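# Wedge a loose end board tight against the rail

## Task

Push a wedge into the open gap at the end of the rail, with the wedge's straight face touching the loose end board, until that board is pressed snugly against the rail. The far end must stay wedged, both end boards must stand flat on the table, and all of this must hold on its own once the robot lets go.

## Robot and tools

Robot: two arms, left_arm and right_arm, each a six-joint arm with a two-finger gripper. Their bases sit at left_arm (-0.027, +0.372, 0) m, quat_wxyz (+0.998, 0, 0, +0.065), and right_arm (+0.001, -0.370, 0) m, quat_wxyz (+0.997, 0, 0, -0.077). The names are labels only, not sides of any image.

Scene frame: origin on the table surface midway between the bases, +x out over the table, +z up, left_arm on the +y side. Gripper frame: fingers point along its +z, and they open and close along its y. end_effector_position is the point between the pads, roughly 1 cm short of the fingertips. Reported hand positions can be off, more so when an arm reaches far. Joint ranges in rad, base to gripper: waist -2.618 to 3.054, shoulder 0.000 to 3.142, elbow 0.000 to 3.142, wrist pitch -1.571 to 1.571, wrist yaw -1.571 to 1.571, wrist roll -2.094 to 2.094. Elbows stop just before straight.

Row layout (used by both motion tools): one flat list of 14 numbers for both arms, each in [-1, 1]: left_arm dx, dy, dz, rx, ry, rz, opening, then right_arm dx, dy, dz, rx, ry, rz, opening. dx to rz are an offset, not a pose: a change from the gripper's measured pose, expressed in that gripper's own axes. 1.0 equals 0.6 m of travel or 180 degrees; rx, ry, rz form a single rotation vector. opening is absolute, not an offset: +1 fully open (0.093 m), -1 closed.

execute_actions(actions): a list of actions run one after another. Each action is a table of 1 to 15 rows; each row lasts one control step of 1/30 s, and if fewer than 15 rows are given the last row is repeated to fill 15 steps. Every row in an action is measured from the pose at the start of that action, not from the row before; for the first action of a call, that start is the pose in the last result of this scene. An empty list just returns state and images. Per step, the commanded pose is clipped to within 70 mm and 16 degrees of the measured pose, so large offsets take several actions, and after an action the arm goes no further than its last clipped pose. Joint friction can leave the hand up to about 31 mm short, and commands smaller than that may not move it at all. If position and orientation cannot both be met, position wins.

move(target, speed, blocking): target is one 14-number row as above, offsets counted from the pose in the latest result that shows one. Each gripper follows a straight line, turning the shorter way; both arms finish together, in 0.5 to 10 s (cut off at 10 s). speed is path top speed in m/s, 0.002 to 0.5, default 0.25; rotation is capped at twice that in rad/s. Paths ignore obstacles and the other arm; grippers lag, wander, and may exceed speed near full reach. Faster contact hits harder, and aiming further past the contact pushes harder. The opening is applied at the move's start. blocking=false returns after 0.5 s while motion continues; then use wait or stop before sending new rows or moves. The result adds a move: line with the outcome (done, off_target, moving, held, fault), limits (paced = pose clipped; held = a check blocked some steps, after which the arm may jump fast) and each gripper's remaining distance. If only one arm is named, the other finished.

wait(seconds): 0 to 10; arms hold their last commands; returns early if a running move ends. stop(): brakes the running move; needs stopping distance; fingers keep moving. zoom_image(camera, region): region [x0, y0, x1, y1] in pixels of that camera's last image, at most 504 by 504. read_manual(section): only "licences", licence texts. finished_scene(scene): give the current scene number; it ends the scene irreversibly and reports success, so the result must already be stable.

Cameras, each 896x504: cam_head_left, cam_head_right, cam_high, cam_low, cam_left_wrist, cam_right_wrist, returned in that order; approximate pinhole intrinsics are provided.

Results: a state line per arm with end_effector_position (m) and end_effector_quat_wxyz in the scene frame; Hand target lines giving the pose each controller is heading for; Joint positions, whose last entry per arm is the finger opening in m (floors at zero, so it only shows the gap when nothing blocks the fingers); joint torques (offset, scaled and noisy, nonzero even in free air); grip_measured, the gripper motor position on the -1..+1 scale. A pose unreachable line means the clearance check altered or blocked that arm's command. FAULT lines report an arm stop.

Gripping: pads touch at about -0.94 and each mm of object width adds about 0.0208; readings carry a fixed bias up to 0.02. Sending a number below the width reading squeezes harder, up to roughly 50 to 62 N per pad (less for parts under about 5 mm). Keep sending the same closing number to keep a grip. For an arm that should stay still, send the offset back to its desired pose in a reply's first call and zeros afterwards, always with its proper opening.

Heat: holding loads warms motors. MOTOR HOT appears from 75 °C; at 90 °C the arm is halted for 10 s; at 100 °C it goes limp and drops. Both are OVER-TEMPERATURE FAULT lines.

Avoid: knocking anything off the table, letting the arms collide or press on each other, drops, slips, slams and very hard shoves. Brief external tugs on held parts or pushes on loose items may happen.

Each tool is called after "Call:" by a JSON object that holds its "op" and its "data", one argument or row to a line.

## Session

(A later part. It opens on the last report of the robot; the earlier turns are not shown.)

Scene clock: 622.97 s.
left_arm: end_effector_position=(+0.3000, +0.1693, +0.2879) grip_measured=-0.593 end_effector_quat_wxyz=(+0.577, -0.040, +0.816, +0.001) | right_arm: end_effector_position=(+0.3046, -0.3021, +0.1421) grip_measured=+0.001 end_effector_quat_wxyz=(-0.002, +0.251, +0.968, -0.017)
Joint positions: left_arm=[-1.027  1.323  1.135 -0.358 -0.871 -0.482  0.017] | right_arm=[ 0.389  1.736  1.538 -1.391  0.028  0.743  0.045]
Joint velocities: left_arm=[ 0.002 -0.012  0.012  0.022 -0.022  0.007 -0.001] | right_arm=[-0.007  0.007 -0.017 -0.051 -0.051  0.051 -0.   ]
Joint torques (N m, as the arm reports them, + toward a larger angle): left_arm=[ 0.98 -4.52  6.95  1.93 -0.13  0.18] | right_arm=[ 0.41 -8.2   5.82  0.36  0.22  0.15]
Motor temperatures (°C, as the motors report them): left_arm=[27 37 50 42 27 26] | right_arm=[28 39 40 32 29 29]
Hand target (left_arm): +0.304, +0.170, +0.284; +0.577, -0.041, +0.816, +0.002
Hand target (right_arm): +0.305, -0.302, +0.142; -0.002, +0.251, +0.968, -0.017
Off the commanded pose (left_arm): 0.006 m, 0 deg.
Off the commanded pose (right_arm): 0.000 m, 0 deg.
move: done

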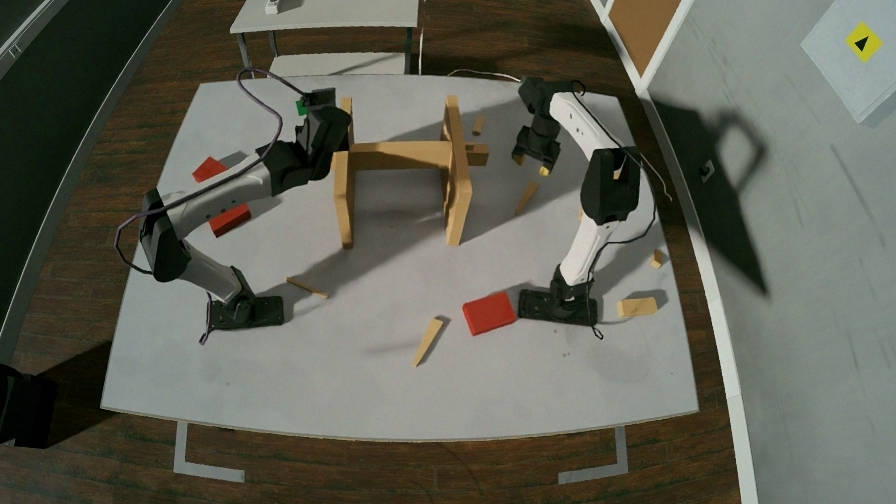

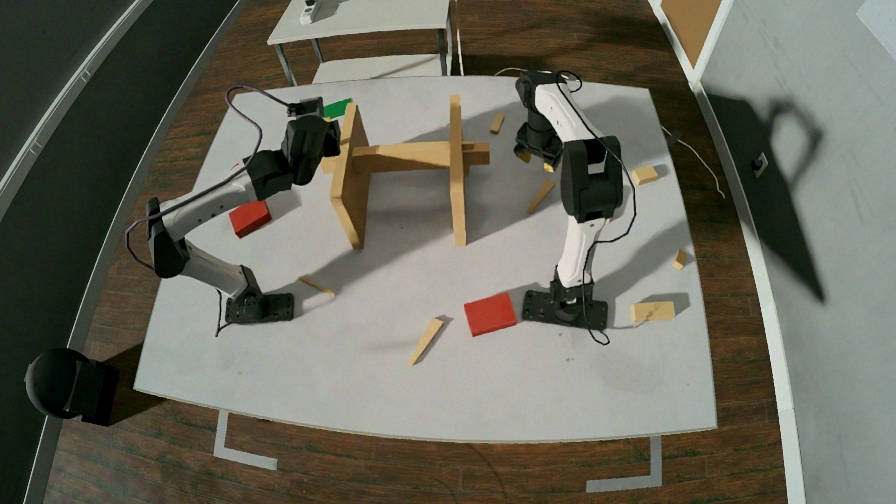

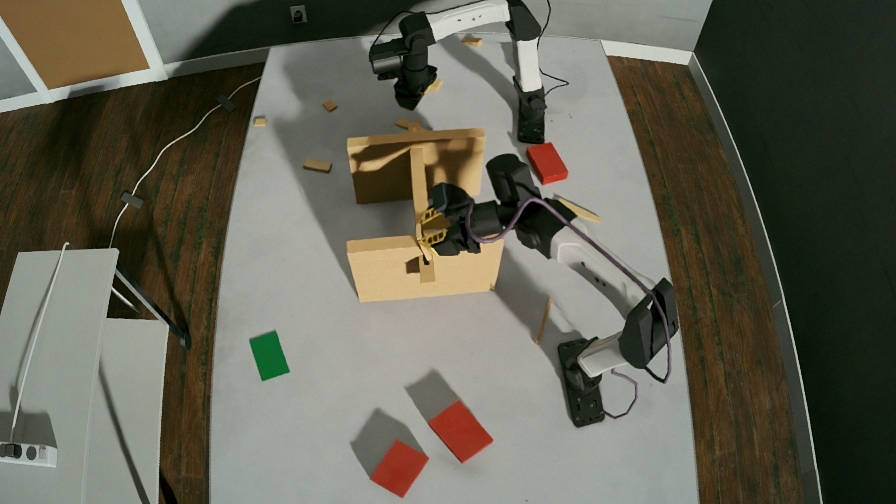

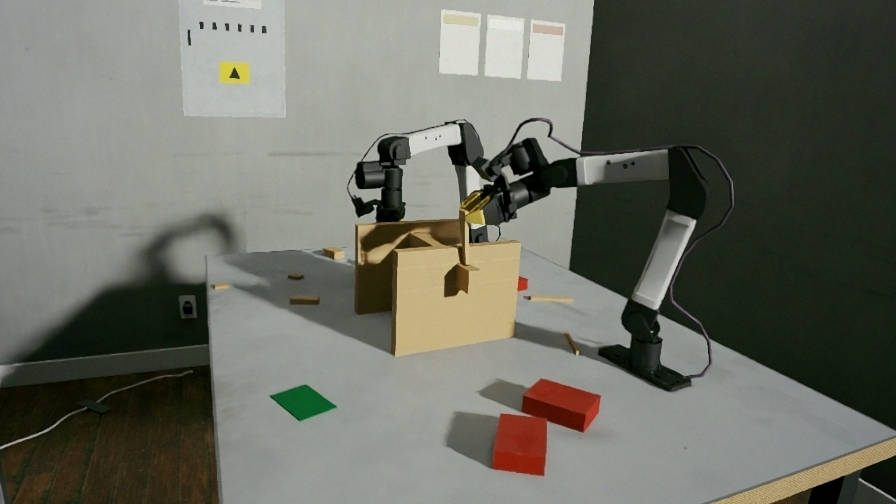

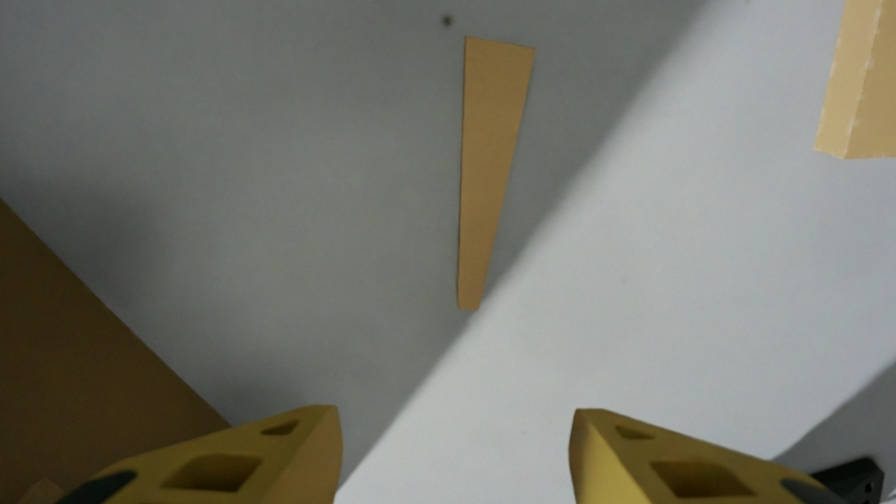

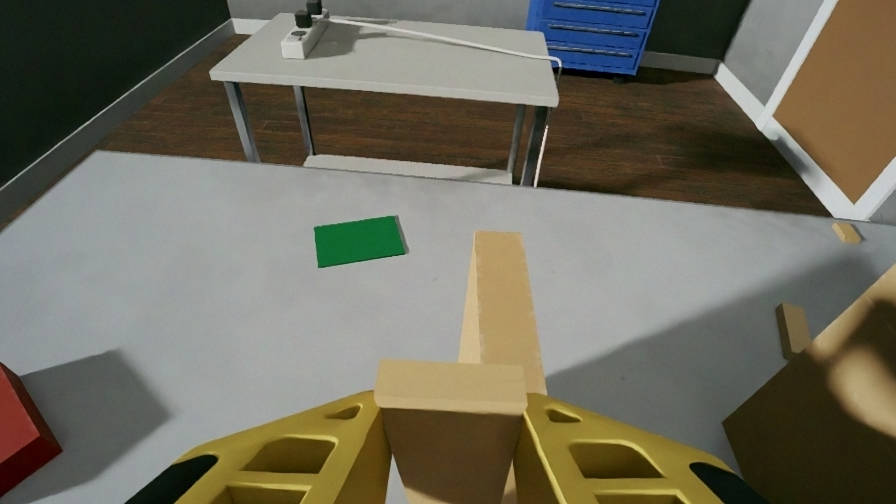

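Call:
{"op": "move", "data": {
  "target": [0.0084, 0.0018, 0.0211, 0, 0, 0, -0.62, 0, 0, 0, 0, 0, 0, 0.0],
  "speed": 0.015
}}

Call:
{"op": "zoom_image", "data": {
  "camera": "cam_low",
  "region": [420, 190, 530, 300]
}}

Call:
{"op": "zoom_image", "data": {
  "camera": "cam_high",
  "region": [380, 200, 480, 300]
}}

Scene clock: 636.57 s.
left_arm: end_effector_position=(+0.3050, +0.1704, +0.2867) grip_measured=-0.593 end_effector_quat_wxyz=(+0.579, -0.041, +0.814, -0.005) | right_arm: end_effector_position=(+0.3046, -0.3021, +0.1421) grip_measured=+0.001 end_effector_quat_wxyz=(-0.002, +0.251, +0.968, -0.017)
Joint positions: left_arm=[-1.007  1.323  1.121 -0.32  -0.849 -0.466  0.017] | right_arm=[ 0.389  1.736  1.538 -1.391  0.028  0.743  0.045]
Joint velocities: left_arm=[ 0.012  0.007 -0.012 -0.007  0.007 -0.051 -0.001] | right_arm=[-0.012 -0.012  0.007  0.066 -0.066  0.007 -0.   ]
Joint torques (N m, as the arm reports them, + toward a larger angle): left_arm=[ 1.   -3.56  7.13  1.99 -0.16  0.18] | right_arm=[ 0.4  -8.18  5.83  0.36  0.22  0.15]
Motor temperatures (°C, as the motors report them): left_arm=[27 38 48 43 27 26] | right_arm=[28 39 40 32 29 29]
Hand target (left_arm): +0.310, +0.171, +0.279; +0.577, -0.040, +0.816, +0.001
Hand target (right_arm): +0.305, -0.302, +0.142; -0.002, +0.251, +0.968, -0.017
Off the commanded pose (left_arm): 0.009 m, 1 deg.
Off the commanded pose (right_arm): 0.000 m, 0 deg.
move: done

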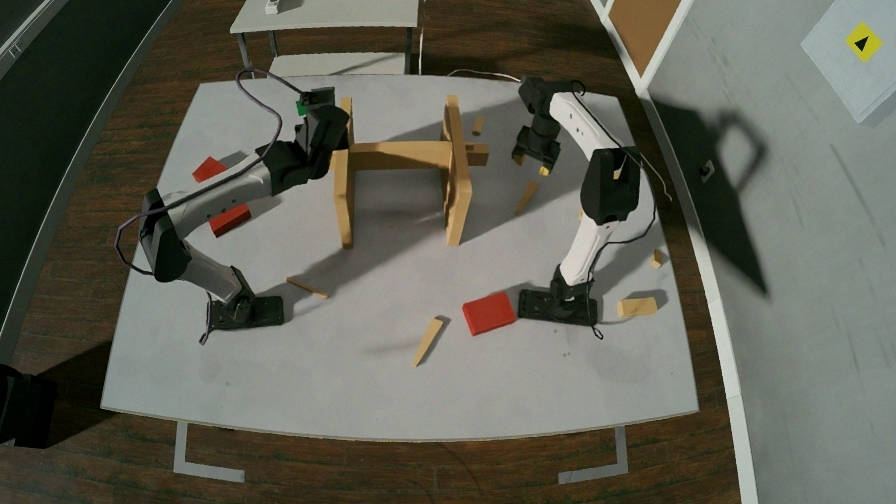

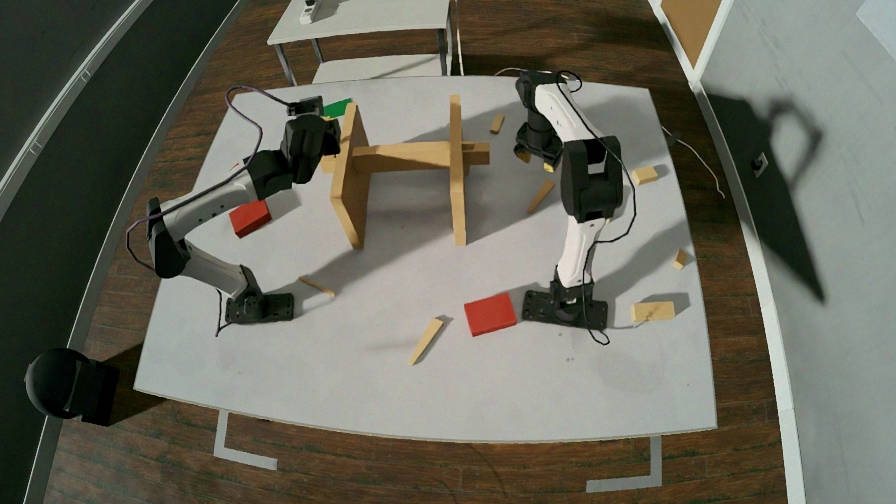

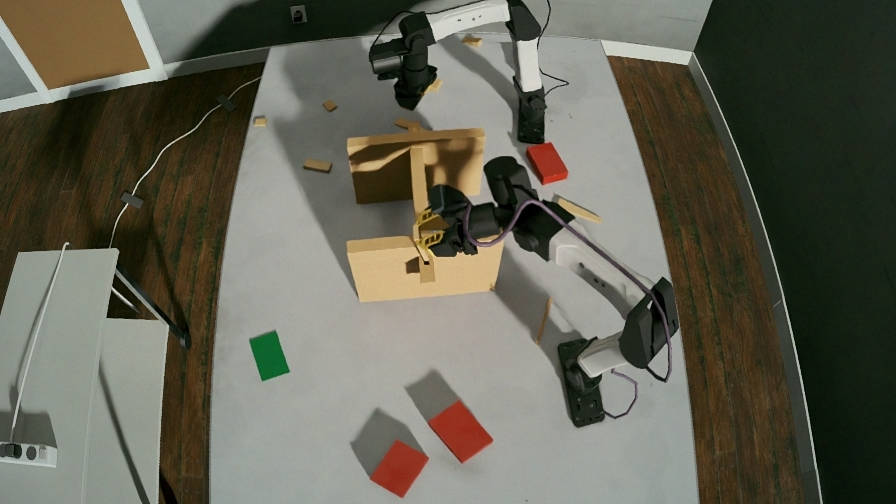

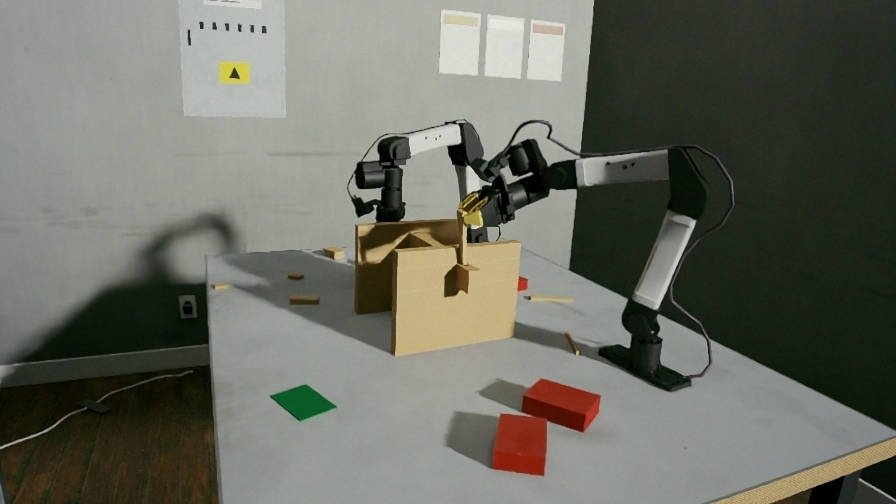

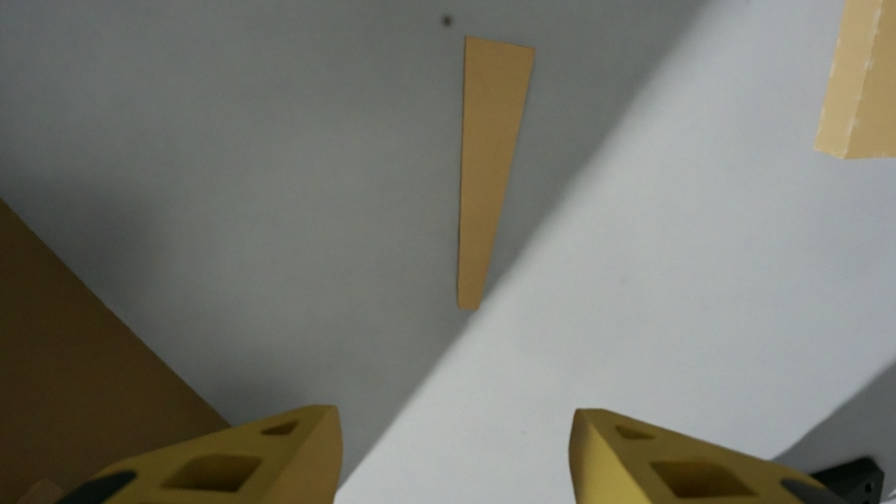

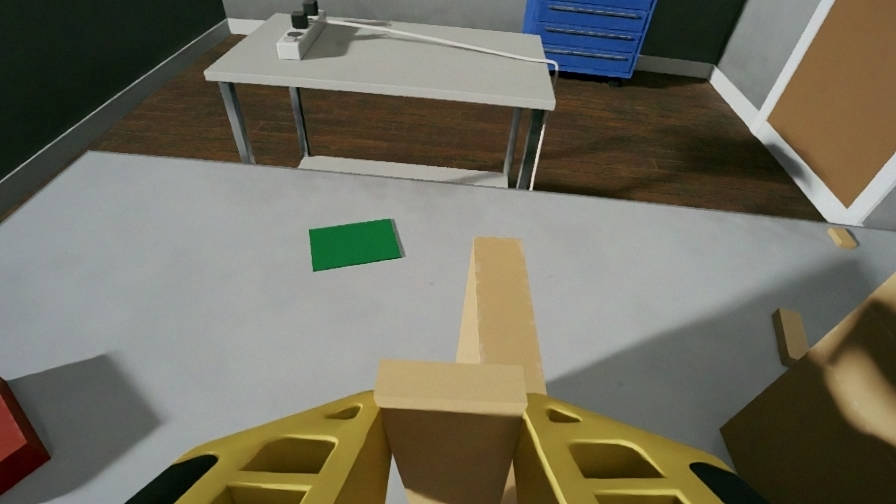

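Region (420, 190, 530, 300) of cam_low's 896x504 image, scaled by 4.582, with more detail than that image has.

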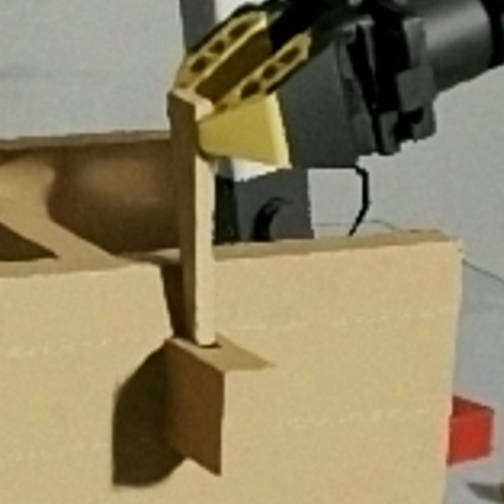

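Region (380, 200, 480, 300) of cam_high's 896x504 image, scaled by 5.040, with more detail than that image has.

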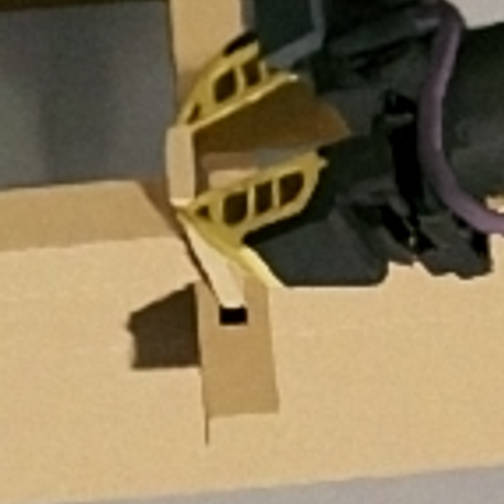

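Call:
{"op": "move", "data": {
  "target": [0.01625, 0.001, 0.0039, 0, 0, 0, -0.62, 0, 0, 0, 0, 0, 0, 0.0],
  "speed": 0.015
}}

Call:
{"op": "zoom_image", "data": {
  "camera": "cam_low",
  "region": [420, 190, 530, 300]
}}

Call:
{"op": "zoom_image", "data": {
  "camera": "cam_high",
  "region": [380, 200, 480, 300]
}}

Scene clock: 672.33 s.
left_arm: end_effector_position=(+0.3044, +0.1710, +0.2776) grip_measured=-0.593 end_effector_quat_wxyz=(+0.576, -0.038, +0.817, -0.001) | right_arm: end_effector_position=(+0.3046, -0.3021, +0.1421) grip_measured=+0.001 end_effector_quat_wxyz=(-0.002, +0.251, +0.968, -0.017)
Joint positions: left_arm=[-1.007  1.323  1.093 -0.305 -0.848 -0.465  0.017] | right_arm=[ 0.389  1.736  1.538 -1.391  0.028  0.743  0.045]
Joint velocities: left_arm=[-0.002  0.007 -0.002  0.037 -0.081 -0.022 -0.   ] | right_arm=[ 0.002 -0.007  0.017  0.022 -0.022 -0.066 -0.001]
Joint torques (N m, as the arm reports them, + toward a larger angle): left_arm=[ 0.11 -5.23  7.22  1.96 -0.19  0.06] | right_arm=[ 0.41 -8.19  5.83  0.36  0.22  0.15]
Motor temperatures (°C, as the motors report them): left_arm=[27 37 46 44 27 26] | right_arm=[28 40 40 32 29 29]
Hand target (left_arm): +0.304, +0.170, +0.277; +0.579, -0.041, +0.814, -0.005
Hand target (right_arm): +0.305, -0.302, +0.142; -0.002, +0.251, +0.968, -0.017
Off the commanded pose (left_arm): 0.001 m, 1 deg.
Off the commanded pose (right_arm): 0.000 m, 0 deg.
move: done

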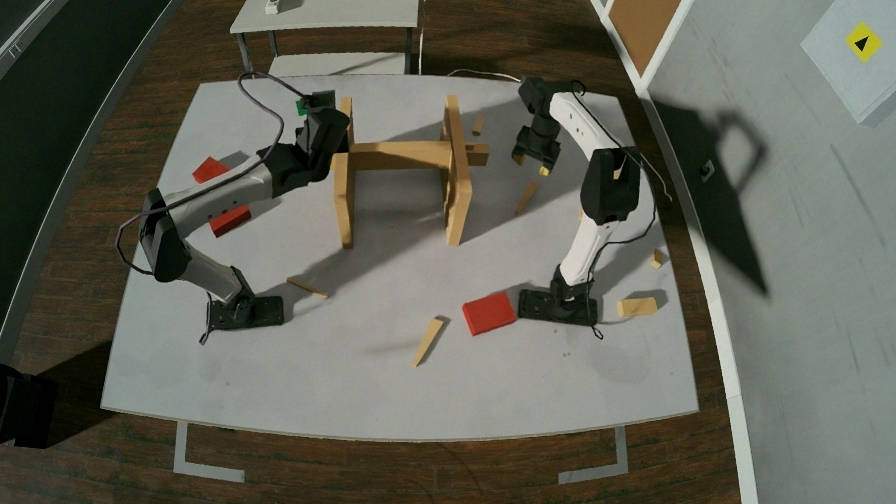

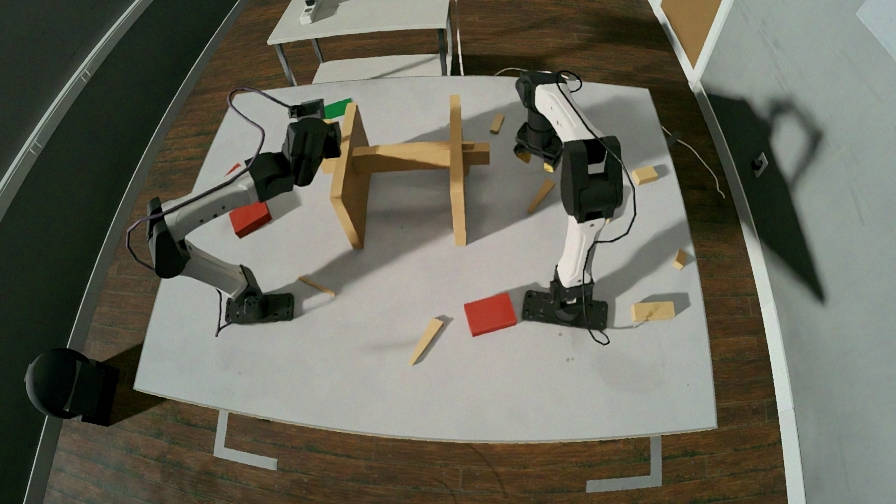

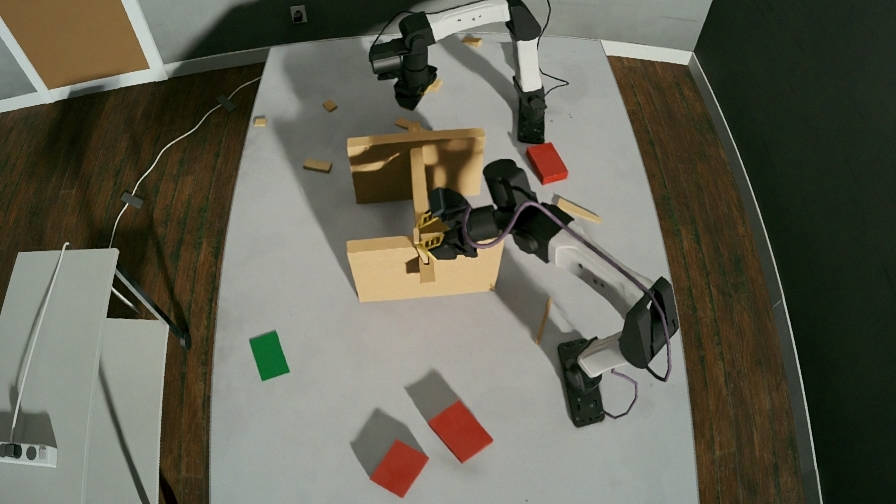

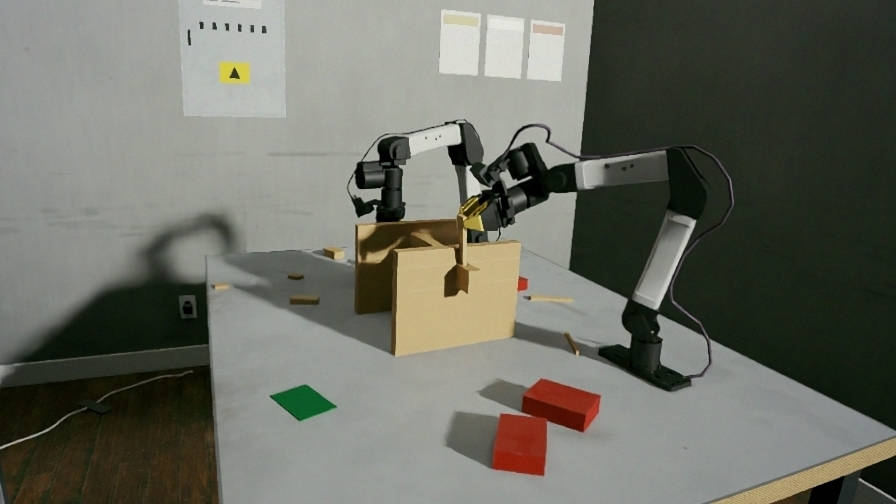

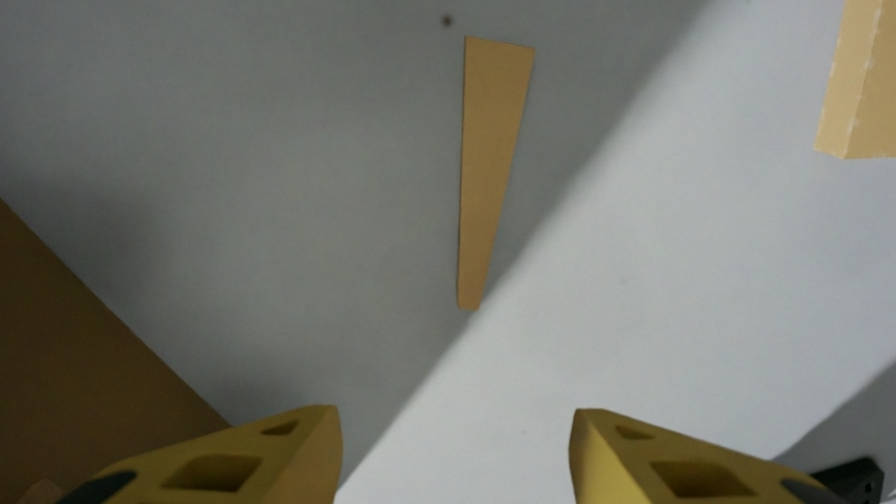

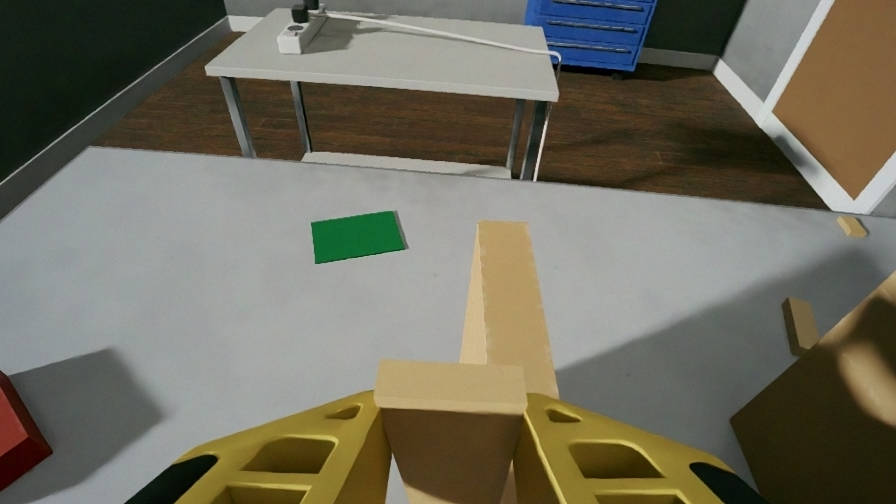

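Region (420, 190, 530, 300) of cam_low's 896x504 image, scaled by 4.582, with more detail than that image has.

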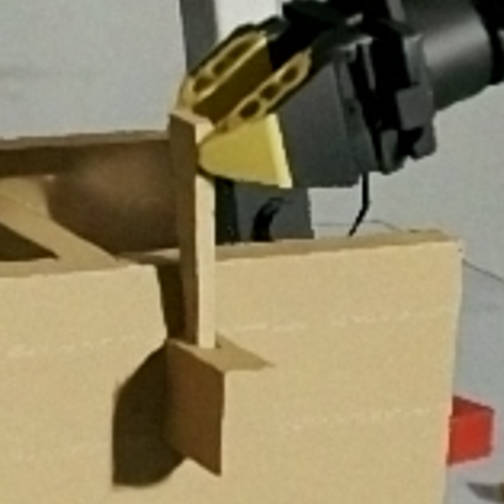

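Region (380, 200, 480, 300) of cam_high's 896x504 image, scaled by 5.040, with more detail than that image has.

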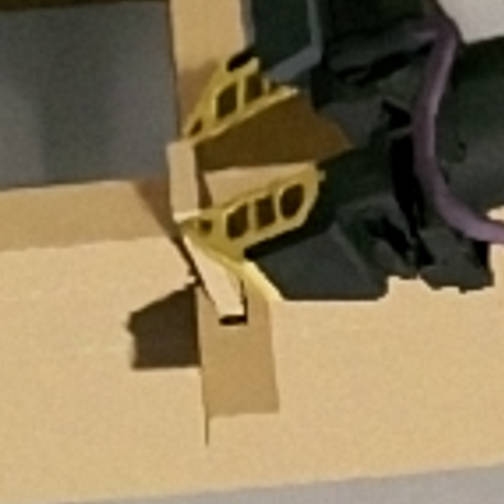

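Call:
{"op": "execute_actions", "data": {
  "actions": []
}}

Scene clock: 686.03 s.
left_arm: end_effector_position=(+0.3044, +0.1711, +0.2775) grip_measured=-0.593 end_effector_quat_wxyz=(+0.576, -0.038, +0.817, -0.001) | right_arm: end_effector_position=(+0.3046, -0.3021, +0.1421) grip_measured=+0.001 end_effector_quat_wxyz=(-0.002, +0.251, +0.968, -0.017)
Joint positions: left_arm=[-1.007  1.323  1.093 -0.305 -0.848 -0.465  0.017] | right_arm=[ 0.389  1.736  1.538 -1.391  0.028  0.743  0.045]
Joint velocities: left_arm=[ 0.002  0.012  0.007  0.022 -0.007 -0.037 -0.   ] | right_arm=[-0.002 -0.012 -0.002 -0.066 -0.051 -0.007 -0.001]
Joint torques (N m, as the arm reports them, + toward a larger angle): left_arm=[ 0.09 -5.08  7.04  1.93 -0.24  0.05] | right_arm=[ 0.43 -8.2   5.83  0.36  0.22  0.15]
Motor temperatures (°C, as the motors report them): left_arm=[27 38 45 45 27 26] | right_arm=[28 40 40 32 29 29]
Hand target (left_arm): +0.304, +0.170, +0.277; +0.579, -0.041, +0.814, -0.005
Hand target (right_arm): +0.305, -0.302, +0.142; -0.002, +0.251, +0.968, -0.017
Off the commanded pose (left_arm): 0.001 m, 1 deg.
Off the commanded pose (right_arm): 0.000 m, 0 deg.

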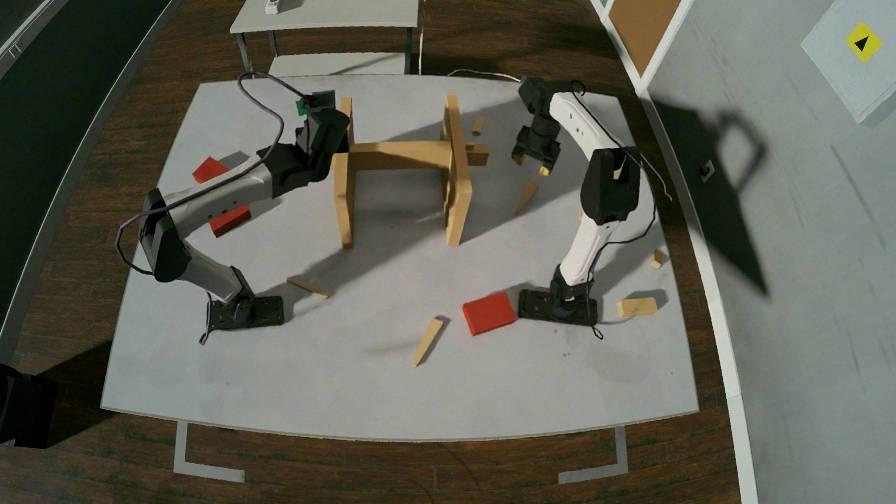

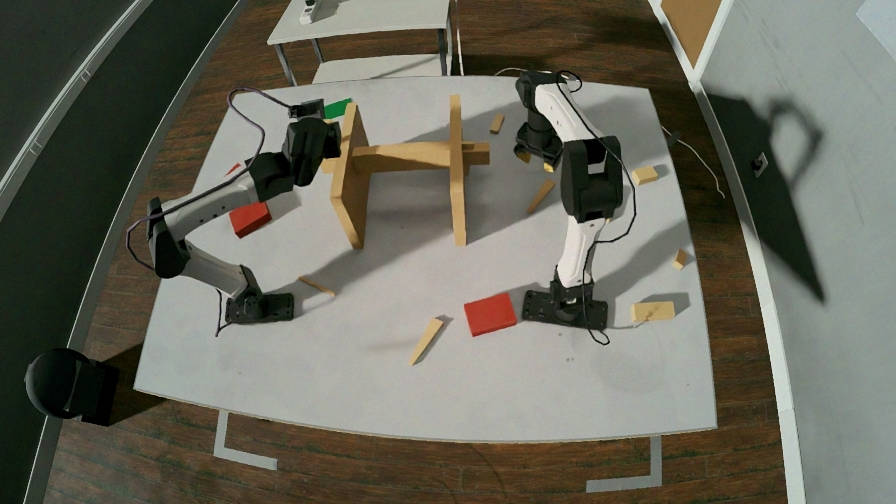

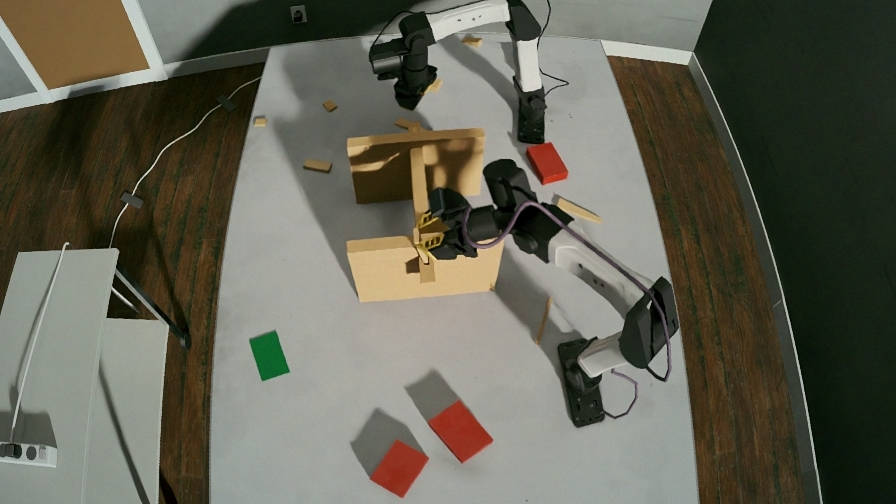

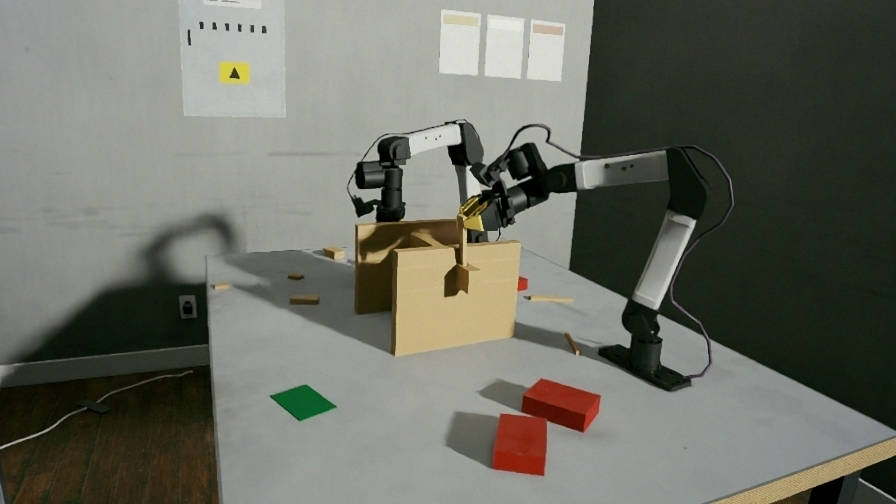

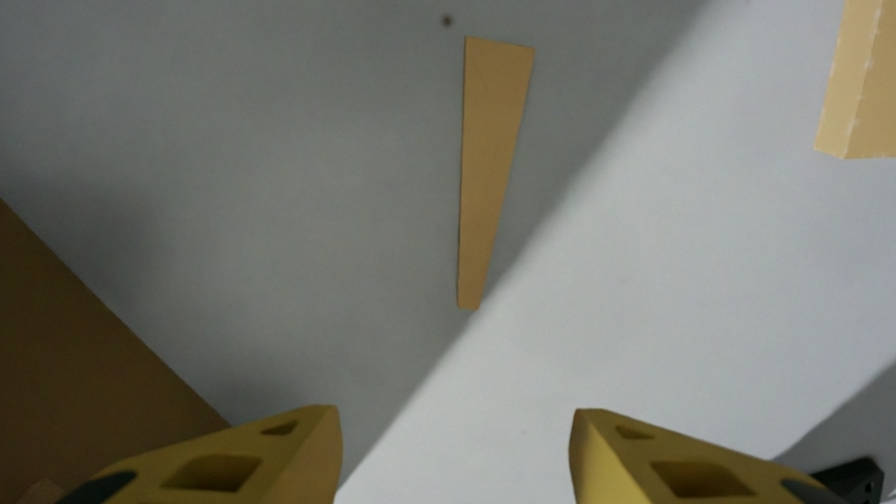

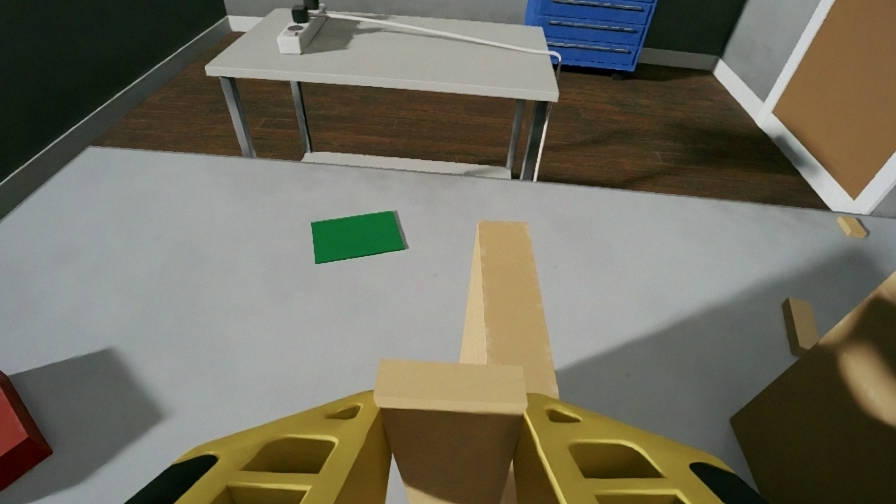

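Call:
{"op": "zoom_image", "data": {
  "camera": "cam_low",
  "region": [420, 190, 530, 300]
}}

Call:
{"op": "zoom_image", "data": {
  "camera": "cam_high",
  "region": [380, 200, 480, 300]
}}

Region (420, 190, 530, 300) of cam_low's 896x504 image, scaled by 4.582, with more detail than that image has.

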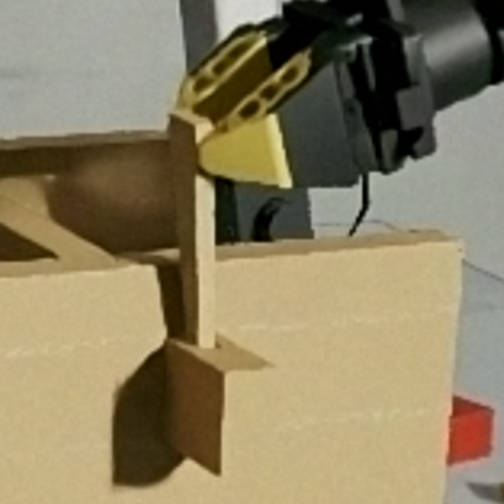

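Region (380, 200, 480, 300) of cam_high's 896x504 image, scaled by 5.040, with more detail than that image has.

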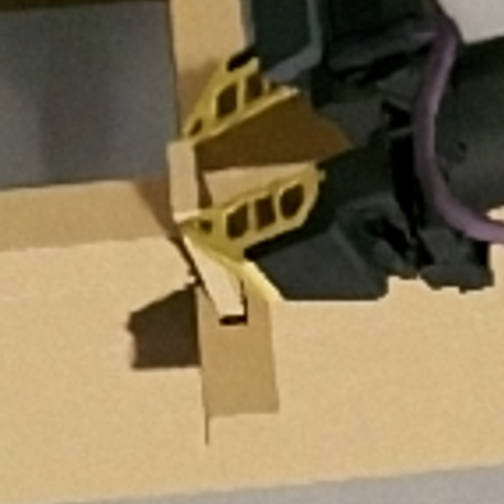

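Call:
{"op": "move", "data": {
  "target": [0.0086, 0.0, -0.0093, 0, -0.0222, 0, -0.62, 0, 0, 0, 0, 0, 0, 0.0],
  "speed": 0.02
}}

Scene clock: 698.73 s.
left_arm: end_effector_position=(+0.3017, +0.1709, +0.2731) grip_measured=-0.593 end_effector_quat_wxyz=(+0.600, -0.040, +0.799, +0.006) | right_arm: end_effector_position=(+0.3046, -0.3021, +0.1421) grip_measured=+0.001 end_effector_quat_wxyz=(-0.002, +0.251, +0.968, -0.017)
Joint positions: left_arm=[-1.03   1.309  1.011 -0.172 -0.904 -0.42   0.017] | right_arm=[ 0.389  1.736  1.538 -1.391  0.028  0.743  0.045]
Joint velocities: left_arm=[-0.022 -0.017  0.012 -0.022  0.022  0.007  0.   ] | right_arm=[ 0.007 -0.037  0.007 -0.007 -0.051  0.051  0.   ]
Joint torques (N m, as the arm reports them, + toward a larger angle): left_arm=[-0.53 -6.07  6.75  1.88 -0.17  0.17] | right_arm=[ 0.41 -8.19  5.82  0.36  0.22  0.15]
Motor temperatures (°C, as the motors report them): left_arm=[27 38 45 45 27 26] | right_arm=[28 40 40 32 29 29]
Hand target (left_arm): +0.298, +0.170, +0.275; +0.604, -0.037, +0.796, +0.001
Hand target (right_arm): +0.305, -0.302, +0.142; -0.002, +0.251, +0.968, -0.017
Off the commanded pose (left_arm): 0.005 m, 1 deg.
Off the commanded pose (right_arm): 0.000 m, 0 deg.
move: done

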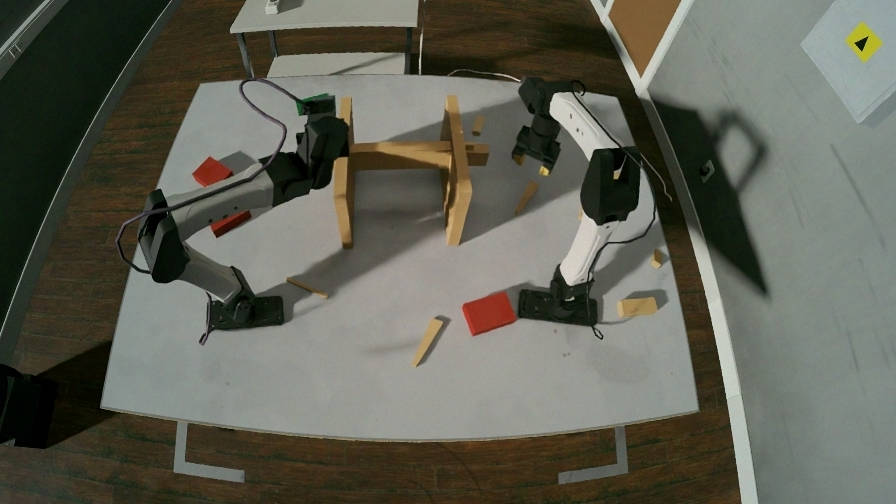

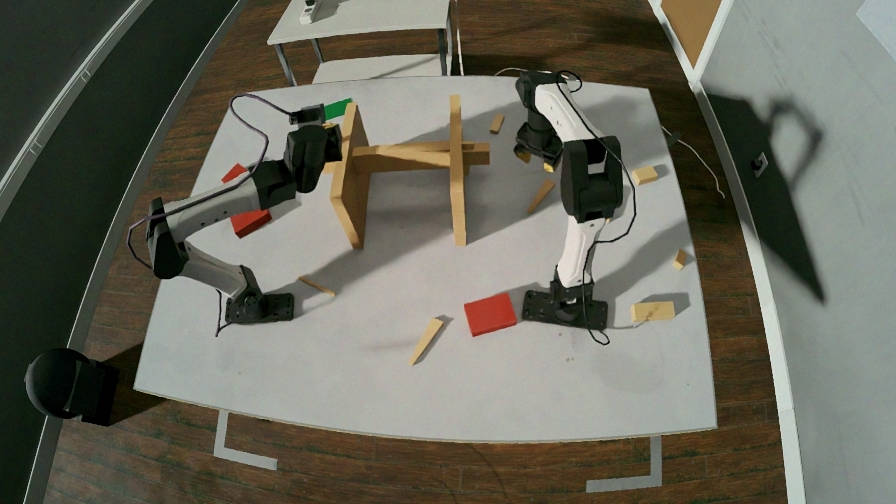

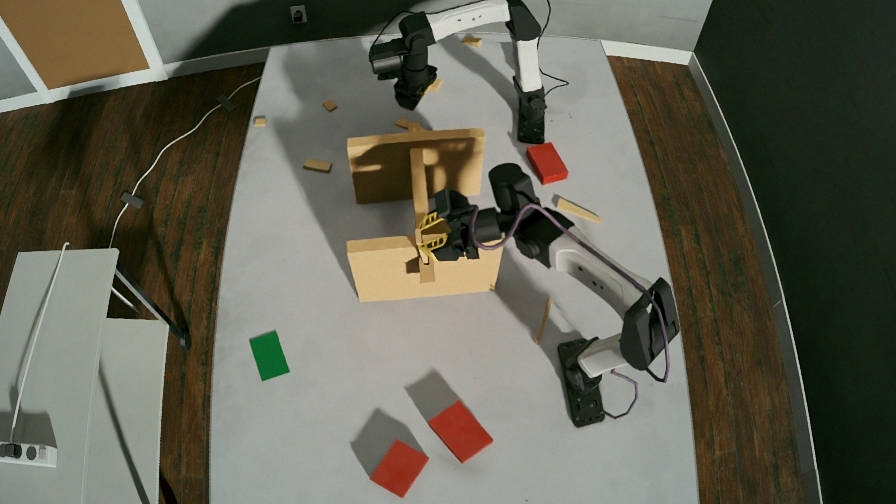

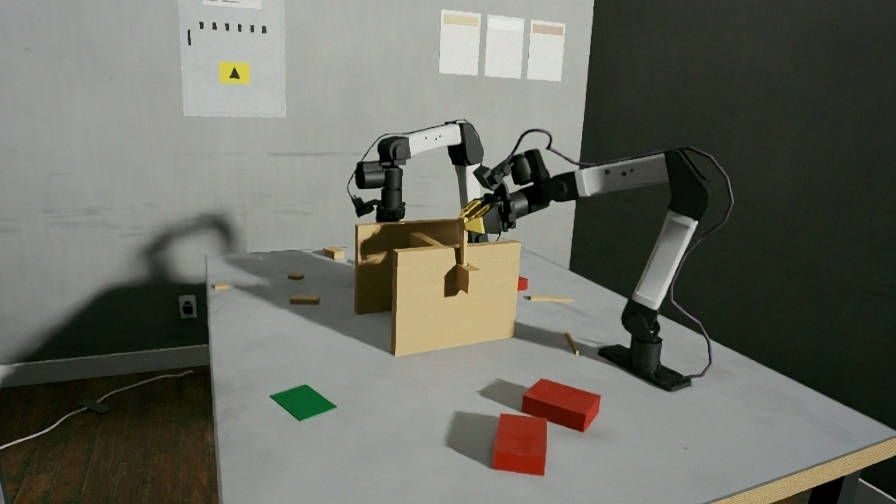

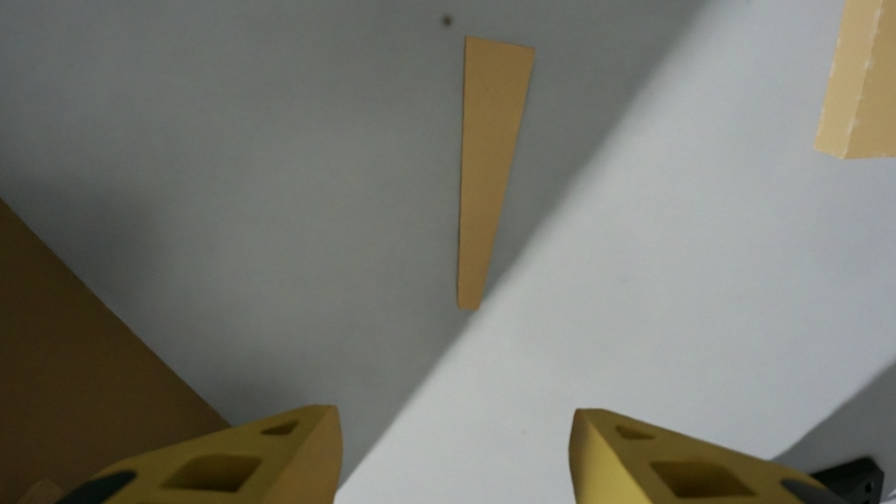

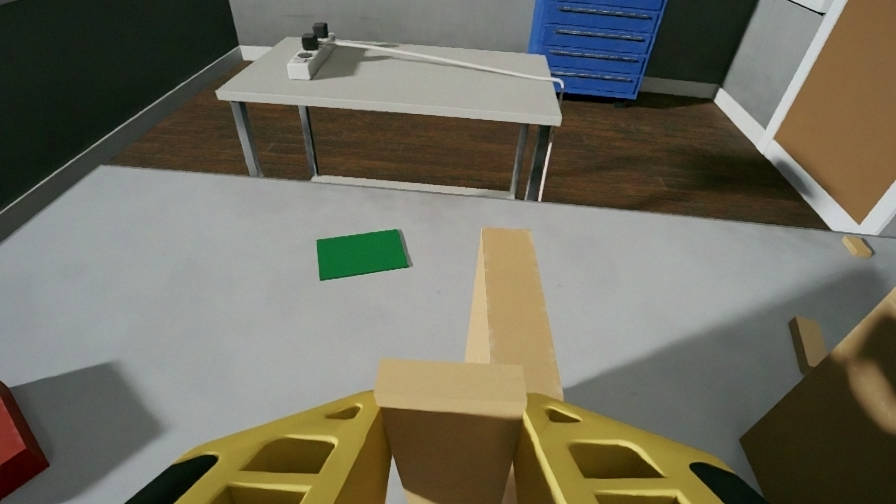

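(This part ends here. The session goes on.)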